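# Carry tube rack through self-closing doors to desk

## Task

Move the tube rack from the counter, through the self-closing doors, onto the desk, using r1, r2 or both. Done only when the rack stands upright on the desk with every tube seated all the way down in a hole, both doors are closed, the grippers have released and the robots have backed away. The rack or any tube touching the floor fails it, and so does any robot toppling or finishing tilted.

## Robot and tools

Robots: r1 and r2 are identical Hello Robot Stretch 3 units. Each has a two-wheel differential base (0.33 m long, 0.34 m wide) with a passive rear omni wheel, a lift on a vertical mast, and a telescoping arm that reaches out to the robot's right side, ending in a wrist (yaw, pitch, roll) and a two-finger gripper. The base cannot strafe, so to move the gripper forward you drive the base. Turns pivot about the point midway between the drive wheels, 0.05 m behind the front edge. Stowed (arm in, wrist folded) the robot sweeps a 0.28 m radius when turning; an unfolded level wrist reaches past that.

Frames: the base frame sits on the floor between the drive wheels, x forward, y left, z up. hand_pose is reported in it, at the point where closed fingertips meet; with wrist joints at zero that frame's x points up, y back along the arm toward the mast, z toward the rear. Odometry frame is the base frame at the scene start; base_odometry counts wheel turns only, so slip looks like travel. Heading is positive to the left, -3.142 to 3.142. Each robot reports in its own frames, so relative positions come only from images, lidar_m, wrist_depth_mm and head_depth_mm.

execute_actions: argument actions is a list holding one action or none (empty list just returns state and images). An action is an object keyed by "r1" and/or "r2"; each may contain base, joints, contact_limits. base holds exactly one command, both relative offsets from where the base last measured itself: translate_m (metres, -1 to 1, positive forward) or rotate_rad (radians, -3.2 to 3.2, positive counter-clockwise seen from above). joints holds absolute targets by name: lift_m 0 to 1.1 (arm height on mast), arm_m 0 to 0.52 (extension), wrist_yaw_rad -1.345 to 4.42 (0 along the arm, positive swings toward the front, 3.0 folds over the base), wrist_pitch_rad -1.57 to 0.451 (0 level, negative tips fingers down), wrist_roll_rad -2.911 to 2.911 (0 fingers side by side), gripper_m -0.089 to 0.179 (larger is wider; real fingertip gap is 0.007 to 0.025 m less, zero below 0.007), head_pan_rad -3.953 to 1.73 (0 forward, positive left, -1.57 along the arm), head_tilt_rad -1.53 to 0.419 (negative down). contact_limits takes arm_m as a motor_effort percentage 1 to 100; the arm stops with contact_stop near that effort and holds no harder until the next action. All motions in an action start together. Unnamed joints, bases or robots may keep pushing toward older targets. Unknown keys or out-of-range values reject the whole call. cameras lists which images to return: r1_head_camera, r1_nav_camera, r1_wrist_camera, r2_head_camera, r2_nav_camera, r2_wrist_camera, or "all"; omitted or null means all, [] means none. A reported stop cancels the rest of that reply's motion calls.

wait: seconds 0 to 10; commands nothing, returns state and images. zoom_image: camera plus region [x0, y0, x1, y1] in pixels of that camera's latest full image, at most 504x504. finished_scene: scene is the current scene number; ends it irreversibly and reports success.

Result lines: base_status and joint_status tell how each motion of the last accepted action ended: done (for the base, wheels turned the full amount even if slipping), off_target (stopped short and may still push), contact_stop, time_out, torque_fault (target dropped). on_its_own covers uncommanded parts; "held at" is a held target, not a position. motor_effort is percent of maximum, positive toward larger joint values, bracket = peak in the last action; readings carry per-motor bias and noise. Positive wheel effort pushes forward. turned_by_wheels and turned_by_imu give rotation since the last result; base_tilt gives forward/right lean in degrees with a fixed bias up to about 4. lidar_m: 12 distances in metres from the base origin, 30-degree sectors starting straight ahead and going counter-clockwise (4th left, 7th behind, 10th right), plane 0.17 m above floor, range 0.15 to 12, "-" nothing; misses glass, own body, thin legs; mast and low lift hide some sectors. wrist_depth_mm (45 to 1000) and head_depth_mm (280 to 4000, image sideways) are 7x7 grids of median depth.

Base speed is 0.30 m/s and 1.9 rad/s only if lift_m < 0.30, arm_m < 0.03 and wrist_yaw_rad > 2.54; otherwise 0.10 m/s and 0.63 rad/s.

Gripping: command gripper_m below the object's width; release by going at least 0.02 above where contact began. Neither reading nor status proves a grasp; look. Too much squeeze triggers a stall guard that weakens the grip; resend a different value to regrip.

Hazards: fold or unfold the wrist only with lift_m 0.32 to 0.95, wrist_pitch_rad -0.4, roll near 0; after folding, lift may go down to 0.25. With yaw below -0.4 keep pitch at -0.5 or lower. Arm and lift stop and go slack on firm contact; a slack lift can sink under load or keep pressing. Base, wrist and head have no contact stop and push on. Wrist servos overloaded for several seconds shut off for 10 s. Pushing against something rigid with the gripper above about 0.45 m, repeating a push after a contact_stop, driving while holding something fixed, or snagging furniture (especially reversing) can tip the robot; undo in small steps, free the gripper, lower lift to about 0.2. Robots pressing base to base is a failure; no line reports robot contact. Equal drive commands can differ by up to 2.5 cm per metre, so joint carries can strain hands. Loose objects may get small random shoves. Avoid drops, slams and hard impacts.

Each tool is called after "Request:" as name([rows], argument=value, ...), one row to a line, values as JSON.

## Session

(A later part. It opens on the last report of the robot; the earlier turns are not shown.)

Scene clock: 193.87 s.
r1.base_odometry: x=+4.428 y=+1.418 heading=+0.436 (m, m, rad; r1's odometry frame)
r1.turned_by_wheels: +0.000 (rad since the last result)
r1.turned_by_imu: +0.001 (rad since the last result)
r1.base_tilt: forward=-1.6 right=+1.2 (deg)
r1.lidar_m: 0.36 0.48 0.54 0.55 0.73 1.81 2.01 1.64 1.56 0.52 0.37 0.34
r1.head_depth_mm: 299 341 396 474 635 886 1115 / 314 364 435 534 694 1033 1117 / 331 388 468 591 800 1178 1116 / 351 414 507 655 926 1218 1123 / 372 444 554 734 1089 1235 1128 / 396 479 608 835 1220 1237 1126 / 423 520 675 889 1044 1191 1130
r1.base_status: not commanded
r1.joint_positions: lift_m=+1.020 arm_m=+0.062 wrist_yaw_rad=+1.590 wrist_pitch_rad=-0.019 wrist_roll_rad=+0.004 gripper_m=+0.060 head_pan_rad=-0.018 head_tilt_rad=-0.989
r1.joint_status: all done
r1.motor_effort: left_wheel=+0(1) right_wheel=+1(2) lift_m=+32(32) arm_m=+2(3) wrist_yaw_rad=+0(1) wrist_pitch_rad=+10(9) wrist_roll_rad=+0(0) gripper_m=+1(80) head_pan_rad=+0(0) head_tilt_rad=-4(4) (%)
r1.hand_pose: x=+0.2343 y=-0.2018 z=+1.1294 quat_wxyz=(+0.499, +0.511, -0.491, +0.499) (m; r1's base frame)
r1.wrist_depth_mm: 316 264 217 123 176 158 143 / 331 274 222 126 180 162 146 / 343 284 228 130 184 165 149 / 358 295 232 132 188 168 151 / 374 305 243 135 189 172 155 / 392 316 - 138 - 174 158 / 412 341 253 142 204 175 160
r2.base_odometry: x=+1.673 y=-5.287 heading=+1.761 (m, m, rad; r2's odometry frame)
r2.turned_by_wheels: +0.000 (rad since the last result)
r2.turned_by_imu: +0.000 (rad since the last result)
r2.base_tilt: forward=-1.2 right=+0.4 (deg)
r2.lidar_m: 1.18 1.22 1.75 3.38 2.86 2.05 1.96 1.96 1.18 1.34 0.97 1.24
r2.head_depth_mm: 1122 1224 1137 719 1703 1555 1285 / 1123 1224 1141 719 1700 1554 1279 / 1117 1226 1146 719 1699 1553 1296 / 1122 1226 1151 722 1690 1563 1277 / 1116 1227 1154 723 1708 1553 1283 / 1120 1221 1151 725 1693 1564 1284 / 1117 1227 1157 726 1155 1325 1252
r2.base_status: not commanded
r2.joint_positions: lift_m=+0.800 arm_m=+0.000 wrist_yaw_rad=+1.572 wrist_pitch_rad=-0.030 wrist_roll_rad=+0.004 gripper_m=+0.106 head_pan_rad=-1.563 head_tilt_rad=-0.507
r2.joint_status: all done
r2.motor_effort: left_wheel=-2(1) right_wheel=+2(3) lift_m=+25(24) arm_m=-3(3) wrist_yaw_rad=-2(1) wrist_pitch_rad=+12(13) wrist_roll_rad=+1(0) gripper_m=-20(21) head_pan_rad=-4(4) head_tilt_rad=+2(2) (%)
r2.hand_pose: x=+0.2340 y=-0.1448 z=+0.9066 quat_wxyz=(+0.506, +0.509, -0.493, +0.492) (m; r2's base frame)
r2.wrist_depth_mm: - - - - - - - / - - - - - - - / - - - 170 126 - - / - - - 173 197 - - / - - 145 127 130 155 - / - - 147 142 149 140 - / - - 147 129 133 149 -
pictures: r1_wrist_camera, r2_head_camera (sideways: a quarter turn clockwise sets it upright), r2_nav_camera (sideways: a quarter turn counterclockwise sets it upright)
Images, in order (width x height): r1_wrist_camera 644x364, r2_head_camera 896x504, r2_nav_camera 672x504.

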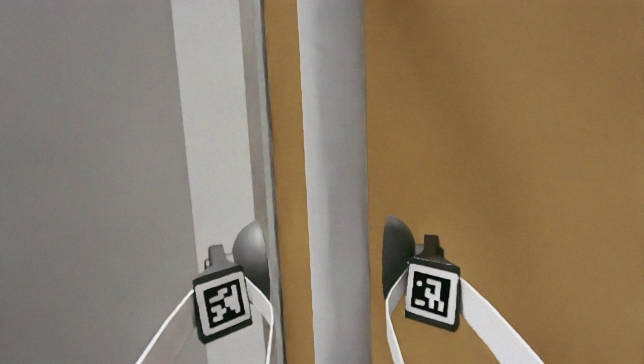

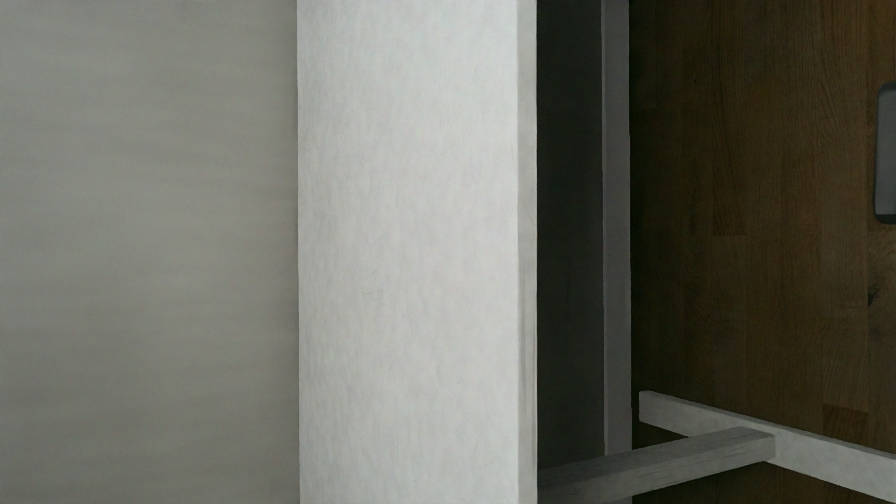

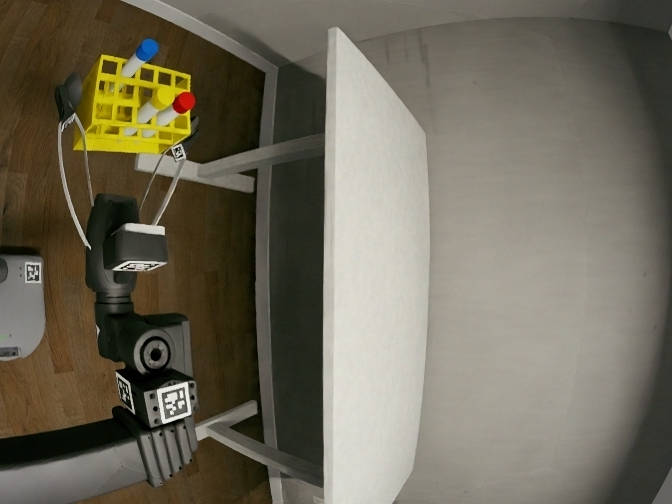

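Same desk height as before.

Request:
execute_actions([
  {"r2":{"joints":{"lift_m":0.935,"wrist_yaw_rad":0.6}},"r1":{"base":{"translate_m":-0.1}}},
], cameras=[])

Request:
execute_actions([
  {"r2":{"joints":{"arm_m":0.28,"wrist_yaw_rad":0}},"r1":{"base":{"translate_m":-0.2}}},
], cameras=[])

Request:
execute_actions([
  {"r2":{"joints":{"lift_m":0.893}}},
], cameras=["r2_head_camera","r2_wrist_camera"])

Scene clock: 196.07 s.
r1.base_odometry: x=+4.337 y=+1.376 heading=+0.436 (m, m, rad; r1's odometry frame)
r1.turned_by_wheels: +0.000 (rad since the last result)
r1.turned_by_imu: +0.000 (rad since the last result)
r1.base_tilt: forward=-1.6 right=+1.2 (deg)
r1.lidar_m: 0.44 0.60 0.58 0.60 0.79 1.78 1.91 1.59 1.52 0.65 0.46 0.43
r1.head_depth_mm: 379 434 511 639 819 1140 1109 / 405 470 553 684 895 1193 1110 / 427 499 603 761 1033 1223 1118 / 451 533 653 844 1193 1233 1122 / 479 572 712 946 1306 1232 1126 / 510 617 785 1072 1320 1241 1131 / 545 668 849 992 1139 1214 1130
r1.base_status: done
r1.joint_positions: lift_m=+1.020 arm_m=+0.062 wrist_yaw_rad=+1.590 wrist_pitch_rad=-0.019 wrist_roll_rad=+0.004 gripper_m=+0.060 head_pan_rad=-0.018 head_tilt_rad=-0.989
r1.joint_status: not commanded
r1.motor_effort: left_wheel=-1(4) right_wheel=+2(4) lift_m=+32(32) arm_m=+2(2) wrist_yaw_rad=-1(1) wrist_pitch_rad=+9(9) wrist_roll_rad=+0(0) gripper_m=+1(0) head_pan_rad=+0(0) head_tilt_rad=-4(4) (%)
r1.hand_pose: x=+0.2343 y=-0.2018 z=+1.1294 quat_wxyz=(+0.499, +0.511, -0.491, +0.499) (m; r1's base frame)
r1.wrist_depth_mm: 463 388 317 276 258 232 210 / 484 403 326 284 263 237 214 / 499 412 334 294 269 241 218 / 521 433 345 299 275 245 222 / 544 447 381 304 277 251 228 / 577 466 - 313 - 255 232 / 584 496 388 297 299 258 236
r2.base_odometry: x=+1.673 y=-5.287 heading=+1.761 (m, m, rad; r2's odometry frame)
r2.turned_by_wheels: +0.000 (rad since the last result)
r2.turned_by_imu: +0.000 (rad since the last result)
r2.base_tilt: forward=-1.1 right=+0.4 (deg)
r2.lidar_m: 1.18 1.22 1.74 3.39 2.85 2.05 1.95 1.97 1.18 1.34 0.97 1.24
r2.head_depth_mm: 1120 1223 1139 718 1693 - - / 1120 1223 1144 720 1701 1602 - / 1123 1229 1144 722 1694 1607 - / 1121 1225 1150 721 1669 - - / 1120 1222 1150 724 417 - 1221 / 1120 1224 1151 724 378 1431 1253 / 1119 1224 1156 725 381 1304 1256
r2.base_status: not commanded
r2.joint_positions: lift_m=+0.935 arm_m=+0.000 wrist_yaw_rad=+0.602 wrist_pitch_rad=-0.030 wrist_roll_rad=+0.004 gripper_m=+0.106 head_pan_rad=-1.563 head_tilt_rad=-0.507
r2.joint_status: all done
r2.motor_effort: left_wheel=-2(2) right_wheel=+2(2) lift_m=+26(27) arm_m=-3(3) wrist_yaw_rad=-2(2) wrist_pitch_rad=+13(13) wrist_roll_rad=+1(1) gripper_m=-20(22) head_pan_rad=-4(3) head_tilt_rad=+2(2) (%)
r2.hand_pose: x=+0.1233 y=-0.3557 z=+1.0416 quat_wxyz=(+0.677, +0.220, -0.673, +0.199) (m; r2's base frame)
r2.wrist_depth_mm: 900 - - - - 912 810 / 903 - - - - 936 839 / 930 - - 170 126 955 849 / 930 - - 173 197 928 832 / 955 - 145 127 130 155 508 / 939 - 146 141 149 140 347 / 943 - 148 129 132 149 274
pictures: none
No camera images: the call's "cameras" was empty. Leave "cameras" out to get every camera's image.

Scene clock: 199.33 s.
r1.base_odometry: x=+4.156 y=+1.291 heading=+0.436 (m, m, rad; r1's odometry frame)
r1.turned_by_wheels: +0.000 (rad since the last result)
r1.turned_by_imu: +0.000 (rad since the last result)
r1.base_tilt: forward=-1.6 right=+1.1 (deg)
r1.lidar_m: 0.62 0.71 0.67 0.69 0.92 1.60 1.73 1.50 1.42 0.92 0.65 0.62
r1.head_depth_mm: 550 640 759 925 1185 1220 1111 / 581 672 804 999 1293 1222 1112 / 618 722 873 1102 1328 1225 1115 / 651 771 943 1219 1360 1232 1120 / 691 828 1029 1365 1375 1238 1128 / 740 895 1128 1357 1378 1237 1129 / 788 915 1031 1157 1310 1241 1134
r1.base_status: done
r1.joint_positions: lift_m=+1.020 arm_m=+0.062 wrist_yaw_rad=+1.590 wrist_pitch_rad=-0.019 wrist_roll_rad=+0.004 gripper_m=+0.060 head_pan_rad=-0.018 head_tilt_rad=-0.989
r1.joint_status: not commanded
r1.motor_effort: left_wheel=-1(3) right_wheel=+2(4) lift_m=+32(32) arm_m=+2(3) wrist_yaw_rad=-1(2) wrist_pitch_rad=+9(9) wrist_roll_rad=+0(0) gripper_m=+0(0) head_pan_rad=+0(0) head_tilt_rad=-4(4) (%)
r1.hand_pose: x=+0.2343 y=-0.2018 z=+1.1294 quat_wxyz=(+0.499, +0.511, -0.491, +0.499) (m; r1's base frame)
r1.wrist_depth_mm: 685 635 542 464 421 377 342 / 688 646 559 477 429 384 350 / 689 681 578 491 439 392 357 / 695 707 586 496 454 401 363 / 698 721 616 498 450 410 369 / 697 760 - 540 - 415 377 / 693 783 653 558 485 419 384
r2.base_odometry: x=+1.673 y=-5.287 heading=+1.761 (m, m, rad; r2's odometry frame)
r2.turned_by_wheels: +0.000 (rad since the last result)
r2.turned_by_imu: -0.001 (rad since the last result)
r2.base_tilt: forward=-1.2 right=+0.4 (deg)
r2.lidar_m: 1.18 1.22 1.75 3.39 2.86 2.04 1.95 1.97 1.18 1.34 0.97 1.23
r2.head_depth_mm: 1119 1226 1142 - 1731 1557 1279 / 1120 1224 1247 - 1710 1547 1282 / 1121 1227 1250 - 1729 1551 1286 / 1118 1222 1149 684 1703 1559 1289 / 1121 1217 1150 723 1698 1556 1287 / 1117 1222 1154 724 1700 1570 1287 / 1119 1221 1159 725 1154 1332 1259
r2.base_status: not commanded
r2.joint_positions: lift_m=+0.935 arm_m=+0.280 wrist_yaw_rad=+0.001 wrist_pitch_rad=-0.030 wrist_roll_rad=+0.004 gripper_m=+0.106 head_pan_rad=-1.563 head_tilt_rad=-0.507
r2.joint_status: all done
r2.motor_effort: left_wheel=-2(2) right_wheel=+2(2) lift_m=+25(26) arm_m=+3(3) wrist_yaw_rad=-1(3) wrist_pitch_rad=+13(13) wrist_roll_rad=+0(0) gripper_m=-20(20) head_pan_rad=-3(3) head_tilt_rad=+2(2) (%)
r2.hand_pose: x=-0.0212 y=-0.6802 z=+1.0416 quat_wxyz=(+0.706, +0.011, -0.708, -0.010) (m; r2's base frame)
r2.wrist_depth_mm: 756 756 757 758 755 759 753 / 786 773 778 769 760 774 775 / 795 810 799 169 126 800 797 / 718 743 826 172 198 823 817 / 417 469 145 127 130 155 509 / 308 - 146 141 148 140 344 / 233 225 147 129 133 149 271
pictures: none
No camera images: the call's "cameras" was empty. Leave "cameras" out to get every camera's image.

Scene clock: 200.53 s.
r1.base_odometry: x=+4.156 y=+1.291 heading=+0.436 (m, m, rad; r1's odometry frame)
r1.turned_by_wheels: +0.000 (rad since the last result)
r1.turned_by_imu: +0.000 (rad since the last result)
r1.base_tilt: forward=-1.6 right=+1.2 (deg)
r1.lidar_m: 0.62 0.71 0.67 0.69 0.91 1.61 1.73 1.49 1.42 0.91 0.65 0.62
r1.head_depth_mm: 550 640 758 925 1183 1219 1110 / 581 671 804 998 1297 1221 1114 / 617 722 873 1103 1330 1227 1119 / 652 772 945 1222 1366 1231 1121 / 693 827 1031 1362 1369 1232 1121 / 738 896 1125 1366 1371 1241 1128 / 787 915 1029 1163 1300 1252 1131
r1.base_status: not commanded
r1.joint_positions: lift_m=+1.020 arm_m=+0.062 wrist_yaw_rad=+1.590 wrist_pitch_rad=-0.019 wrist_roll_rad=+0.004 gripper_m=+0.060 head_pan_rad=-0.018 head_tilt_rad=-0.989
r1.joint_status: not commanded
r1.motor_effort: left_wheel=-1(1) right_wheel=+2(2) lift_m=+32(32) arm_m=+3(2) wrist_yaw_rad=-1(1) wrist_pitch_rad=+9(9) wrist_roll_rad=+0(0) gripper_m=+0(0) head_pan_rad=+1(0) head_tilt_rad=-4(4) (%)
r1.hand_pose: x=+0.2343 y=-0.2018 z=+1.1294 quat_wxyz=(+0.499, +0.511, -0.491, +0.499) (m; r1's base frame)
r1.wrist_depth_mm: 687 639 540 471 420 377 344 / 686 650 552 476 428 386 348 / 679 680 571 489 440 396 355 / 695 700 587 490 450 403 361 / 697 725 623 501 453 414 370 / 695 759 - 545 - 416 376 / 703 786 642 552 484 418 385
r2.base_odometry: x=+1.673 y=-5.287 heading=+1.761 (m, m, rad; r2's odometry frame)
r2.turned_by_wheels: +0.000 (rad since the last result)
r2.turned_by_imu: +0.000 (rad since the last result)
r2.base_tilt: forward=-1.2 right=+0.4 (deg)
r2.lidar_m: 1.18 1.22 1.75 3.39 2.86 2.04 1.96 1.96 1.18 1.34 0.97 1.24
r2.head_depth_mm: 1116 1226 1139 802 - 1506 1280 / 1123 1222 1139 - 1744 1553 1281 / 1123 1227 1142 - 1739 1559 1282 / 1121 1223 1148 685 1697 1552 1284 / 1120 1220 1151 721 1692 1562 1283 / 1124 1221 1156 724 1695 1559 1285 / 1118 1226 1156 726 1159 1330 1257
r2.base_status: not commanded
r2.joint_positions: lift_m=+0.893 arm_m=+0.280 wrist_yaw_rad=+0.001 wrist_pitch_rad=-0.027 wrist_roll_rad=+0.004 gripper_m=+0.106 head_pan_rad=-1.563 head_tilt_rad=-0.507
r2.joint_status: all done
r2.motor_effort: left_wheel=-2(1) right_wheel=+3(3) lift_m=+13(20) arm_m=+3(3) wrist_yaw_rad=-1(0) wrist_pitch_rad=+11(13) wrist_roll_rad=+0(1) gripper_m=-21(21) head_pan_rad=-4(4) head_tilt_rad=+3(2) (%)
r2.hand_pose: x=-0.0212 y=-0.6803 z=+1.0011 quat_wxyz=(+0.706, +0.010, -0.708, -0.009) (m; r2's base frame)
r2.wrist_depth_mm: 765 759 769 756 772 751 752 / 773 767 782 774 763 775 756 / 797 804 804 164 121 815 788 / 528 554 592 163 126 704 758 / 317 349 144 125 129 152 380 / 224 - 162 144 140 141 257 / 174 167 128 130 136 149 202
pictures: r2_head_camera (sideways: a quarter turn clockwise sets it upright), r2_wrist_camera
Images, in order (width x height): r2_head_camera 896x504, r2_wrist_camera 644x364.

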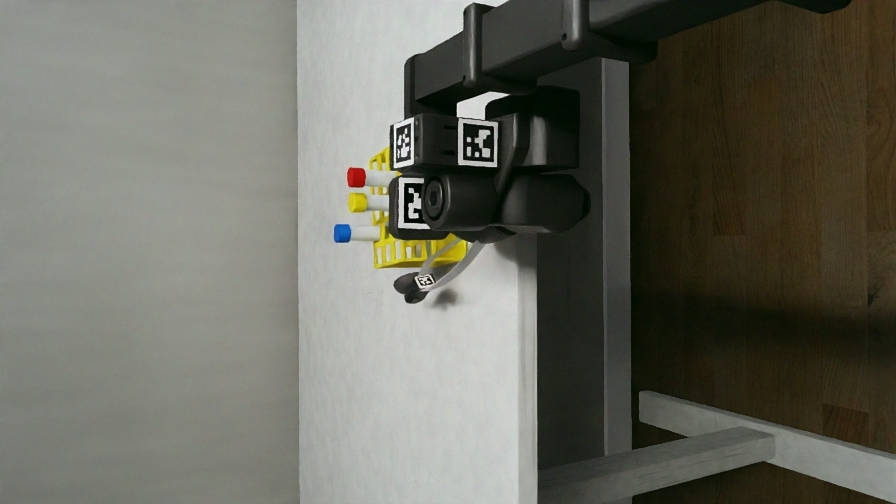

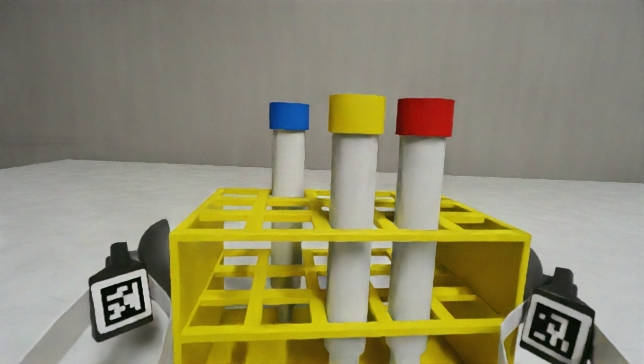

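Request:
execute_actions([
  {"r2":{"joints":{"gripper_m":0.179}}},
], cameras=[])

Request:
execute_actions([
  {"r2":{"joints":{"arm_m":0}}},
], cameras=["r1_nav_camera","r2_wrist_camera"])

Request:
zoom_image(camera="r2_wrist_camera", region=[200,80,460,280])

Scene clock: 201.83 s.
r1.base_odometry: x=+4.156 y=+1.291 heading=+0.436 (m, m, rad; r1's odometry frame)
r1.turned_by_wheels: +0.000 (rad since the last result)
r1.turned_by_imu: +0.000 (rad since the last result)
r1.base_tilt: forward=-1.6 right=+1.2 (deg)
r1.lidar_m: 0.62 0.71 0.67 0.69 0.92 1.61 1.73 1.49 1.42 0.91 0.65 0.62
r1.head_depth_mm: 551 642 758 925 1190 1215 1110 / 580 672 804 998 1297 1222 1117 / 618 723 873 1100 1329 1226 1113 / 652 771 944 1219 1362 1227 1116 / 692 827 1026 1362 1373 1238 1124 / 737 892 1126 1372 1375 1240 1124 / 788 914 1032 1159 1299 1246 1132
r1.base_status: not commanded
r1.joint_positions: lift_m=+1.020 arm_m=+0.062 wrist_yaw_rad=+1.590 wrist_pitch_rad=-0.019 wrist_roll_rad=+0.004 gripper_m=+0.060 head_pan_rad=-0.018 head_tilt_rad=-0.989
r1.joint_status: not commanded
r1.motor_effort: left_wheel=-1(0) right_wheel=+2(2) lift_m=+31(31) arm_m=+3(3) wrist_yaw_rad=-1(1) wrist_pitch_rad=+9(9) wrist_roll_rad=+0(0) gripper_m=+0(0) head_pan_rad=-1(0) head_tilt_rad=-5(4) (%)
r1.hand_pose: x=+0.2343 y=-0.2018 z=+1.1294 quat_wxyz=(+0.499, +0.511, -0.491, +0.499) (m; r1's base frame)
r1.wrist_depth_mm: 683 634 543 465 420 376 344 / 694 646 563 478 431 385 350 / 678 677 571 492 438 397 356 / 694 705 590 498 447 400 363 / 693 722 623 502 451 415 370 / 701 762 - 537 - 418 377 / 708 792 638 556 487 419 383
r2.base_odometry: x=+1.673 y=-5.287 heading=+1.761 (m, m, rad; r2's odometry frame)
r2.turned_by_wheels: +0.000 (rad since the last result)
r2.turned_by_imu: +0.000 (rad since the last result)
r2.base_tilt: forward=-1.2 right=+0.4 (deg)
r2.lidar_m: 1.18 1.22 1.75 3.40 2.86 2.05 1.96 1.96 1.18 1.34 0.97 1.24
r2.head_depth_mm: 1123 1226 1139 802 - 1509 1283 / 1123 1224 1137 - 1742 1558 1274 / 1120 1228 1143 - 1753 1553 1279 / 1117 1222 1146 684 1699 1556 1278 / 1120 1229 1150 723 1696 1561 1287 / 1120 1221 1156 724 1693 1559 1291 / 1123 1225 1157 727 1153 1330 1252
r2.base_status: not commanded
r2.joint_positions: lift_m=+0.893 arm_m=+0.280 wrist_yaw_rad=+0.001 wrist_pitch_rad=-0.022 wrist_roll_rad=+0.004 gripper_m=+0.179 head_pan_rad=-1.563 head_tilt_rad=-0.507
r2.joint_status: all done
r2.motor_effort: left_wheel=-2(2) right_wheel=+2(3) lift_m=+14(13) arm_m=+3(2) wrist_yaw_rad=-1(1) wrist_pitch_rad=+10(12) wrist_roll_rad=+1(1) gripper_m=+0(85) head_pan_rad=-4(4) head_tilt_rad=+2(1) (%)
r2.hand_pose: x=-0.0212 y=-0.6804 z=+1.0022 quat_wxyz=(+0.706, +0.009, -0.708, -0.008) (m; r2's base frame)
r2.wrist_depth_mm: 756 760 760 755 762 759 762 / 774 771 782 791 779 775 775 / 812 813 790 162 117 788 794 / 549 573 611 167 124 727 811 / 322 353 134 123 126 160 389 / 239 213 151 142 136 138 276 / 167 170 130 130 133 147 -
pictures: none
No camera images: the call's "cameras" was empty. Leave "cameras" out to get every camera's image.

Scene clock: 205.10 s.
r1.base_odometry: x=+4.156 y=+1.291 heading=+0.436 (m, m, rad; r1's odometry frame)
r1.turned_by_wheels: +0.000 (rad since the last result)
r1.turned_by_imu: +0.001 (rad since the last result)
r1.base_tilt: forward=-1.6 right=+1.2 (deg)
r1.lidar_m: 0.62 0.71 0.67 0.69 0.91 1.61 1.73 1.49 1.42 0.92 0.65 0.62
r1.head_depth_mm: 550 642 759 925 1188 1216 1110 / 581 671 803 997 1292 1223 1113 / 617 723 874 1103 1329 1228 1117 / 653 771 947 1219 1366 1227 1119 / 691 828 1031 1367 1377 1238 1127 / 737 892 1127 1365 1380 1238 1128 / 790 915 1030 1158 1304 1249 1135
r1.base_status: not commanded
r1.joint_positions: lift_m=+1.020 arm_m=+0.062 wrist_yaw_rad=+1.590 wrist_pitch_rad=-0.019 wrist_roll_rad=+0.004 gripper_m=+0.060 head_pan_rad=-0.018 head_tilt_rad=-0.989
r1.joint_status: not commanded
r1.motor_effort: left_wheel=+0(0) right_wheel=+2(2) lift_m=+32(32) arm_m=+2(2) wrist_yaw_rad=-1(1) wrist_pitch_rad=+10(9) wrist_roll_rad=+0(1) gripper_m=+0(1) head_pan_rad=+0(0) head_tilt_rad=-4(3) (%)
r1.hand_pose: x=+0.2343 y=-0.2018 z=+1.1294 quat_wxyz=(+0.499, +0.511, -0.491, +0.499) (m; r1's base frame)
r1.wrist_depth_mm: 676 629 538 469 419 377 344 / 682 650 554 475 429 384 349 / 699 675 578 493 436 392 356 / 685 697 594 499 450 405 363 / 701 729 613 502 452 408 366 / 695 753 - 538 - 416 375 / 709 779 644 558 488 420 383
r2.base_odometry: x=+1.673 y=-5.287 heading=+1.761 (m, m, rad; r2's odometry frame)
r2.turned_by_wheels: +0.000 (rad since the last result)
r2.turned_by_imu: -0.001 (rad since the last result)
r2.base_tilt: forward=-1.1 right=+0.4 (deg)
r2.lidar_m: 1.18 1.22 1.75 3.39 2.85 2.05 1.96 1.96 1.17 1.34 0.97 1.24
r2.head_depth_mm: 1118 1230 1139 719 1671 1573 - / 1118 1223 1141 717 1697 1606 - / 1123 1223 1144 673 1702 - - / 1117 1232 1146 684 1702 1563 1278 / 1120 1227 1151 722 1666 1568 1283 / 1122 1221 1154 725 1686 1562 1289 / 1119 1220 1157 726 1156 1327 1253
r2.base_status: not commanded
r2.joint_positions: lift_m=+0.893 arm_m=+0.000 wrist_yaw_rad=+0.001 wrist_pitch_rad=-0.021 wrist_roll_rad=+0.004 gripper_m=+0.179 head_pan_rad=-1.563 head_tilt_rad=-0.507
r2.joint_status: all done
r2.motor_effort: left_wheel=-2(2) right_wheel=+3(2) lift_m=+14(14) arm_m=-3(4) wrist_yaw_rad=+0(1) wrist_pitch_rad=+9(10) wrist_roll_rad=+1(1) gripper_m=+0(2) head_pan_rad=-3(3) head_tilt_rad=+3(2) (%)
r2.hand_pose: x=-0.0213 y=-0.4009 z=+1.0025 quat_wxyz=(+0.706, +0.008, -0.708, -0.008) (m; r2's base frame)
r2.wrist_depth_mm: - - - - - - - / - - - - - - - / - - - - - - - / 555 589 620 483 597 748 808 / 325 358 345 357 368 384 394 / - - - - - - 305 / - - - - - - -
pictures: r1_nav_camera (sideways: a quarter turn counterclockwise sets it upright), r2_wrist_camera
Images, in order (width x height): r1_nav_camera 672x504, r2_wrist_camera 644x364.

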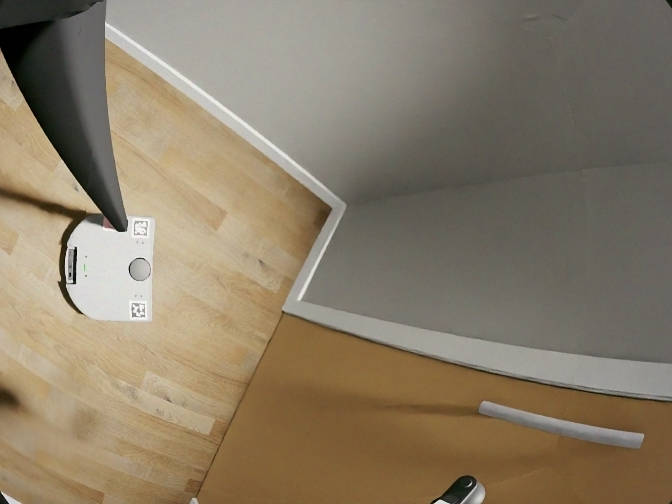

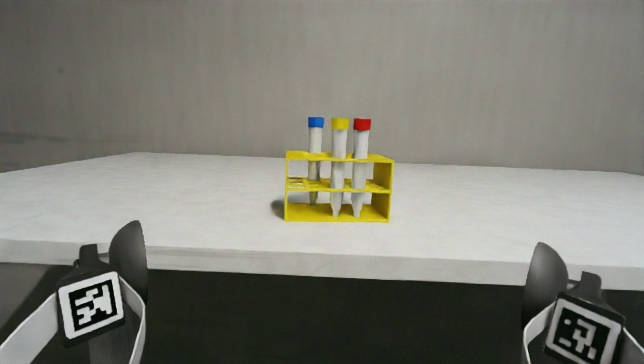

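Region (200, 80, 460, 280) of r2_wrist_camera's 644x364 image, scaled by 1.938; it fills the top 388 rows of this view, and the rest is white.

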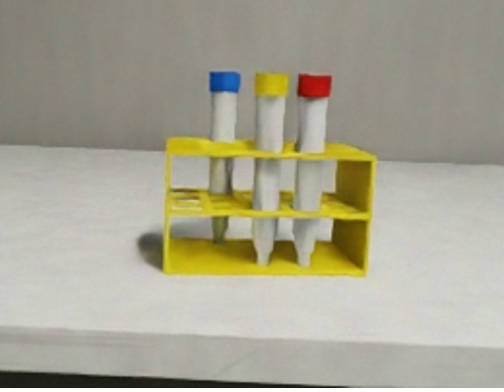

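Request:
finished_scene(scene=2)

The scene is finished: the task was done.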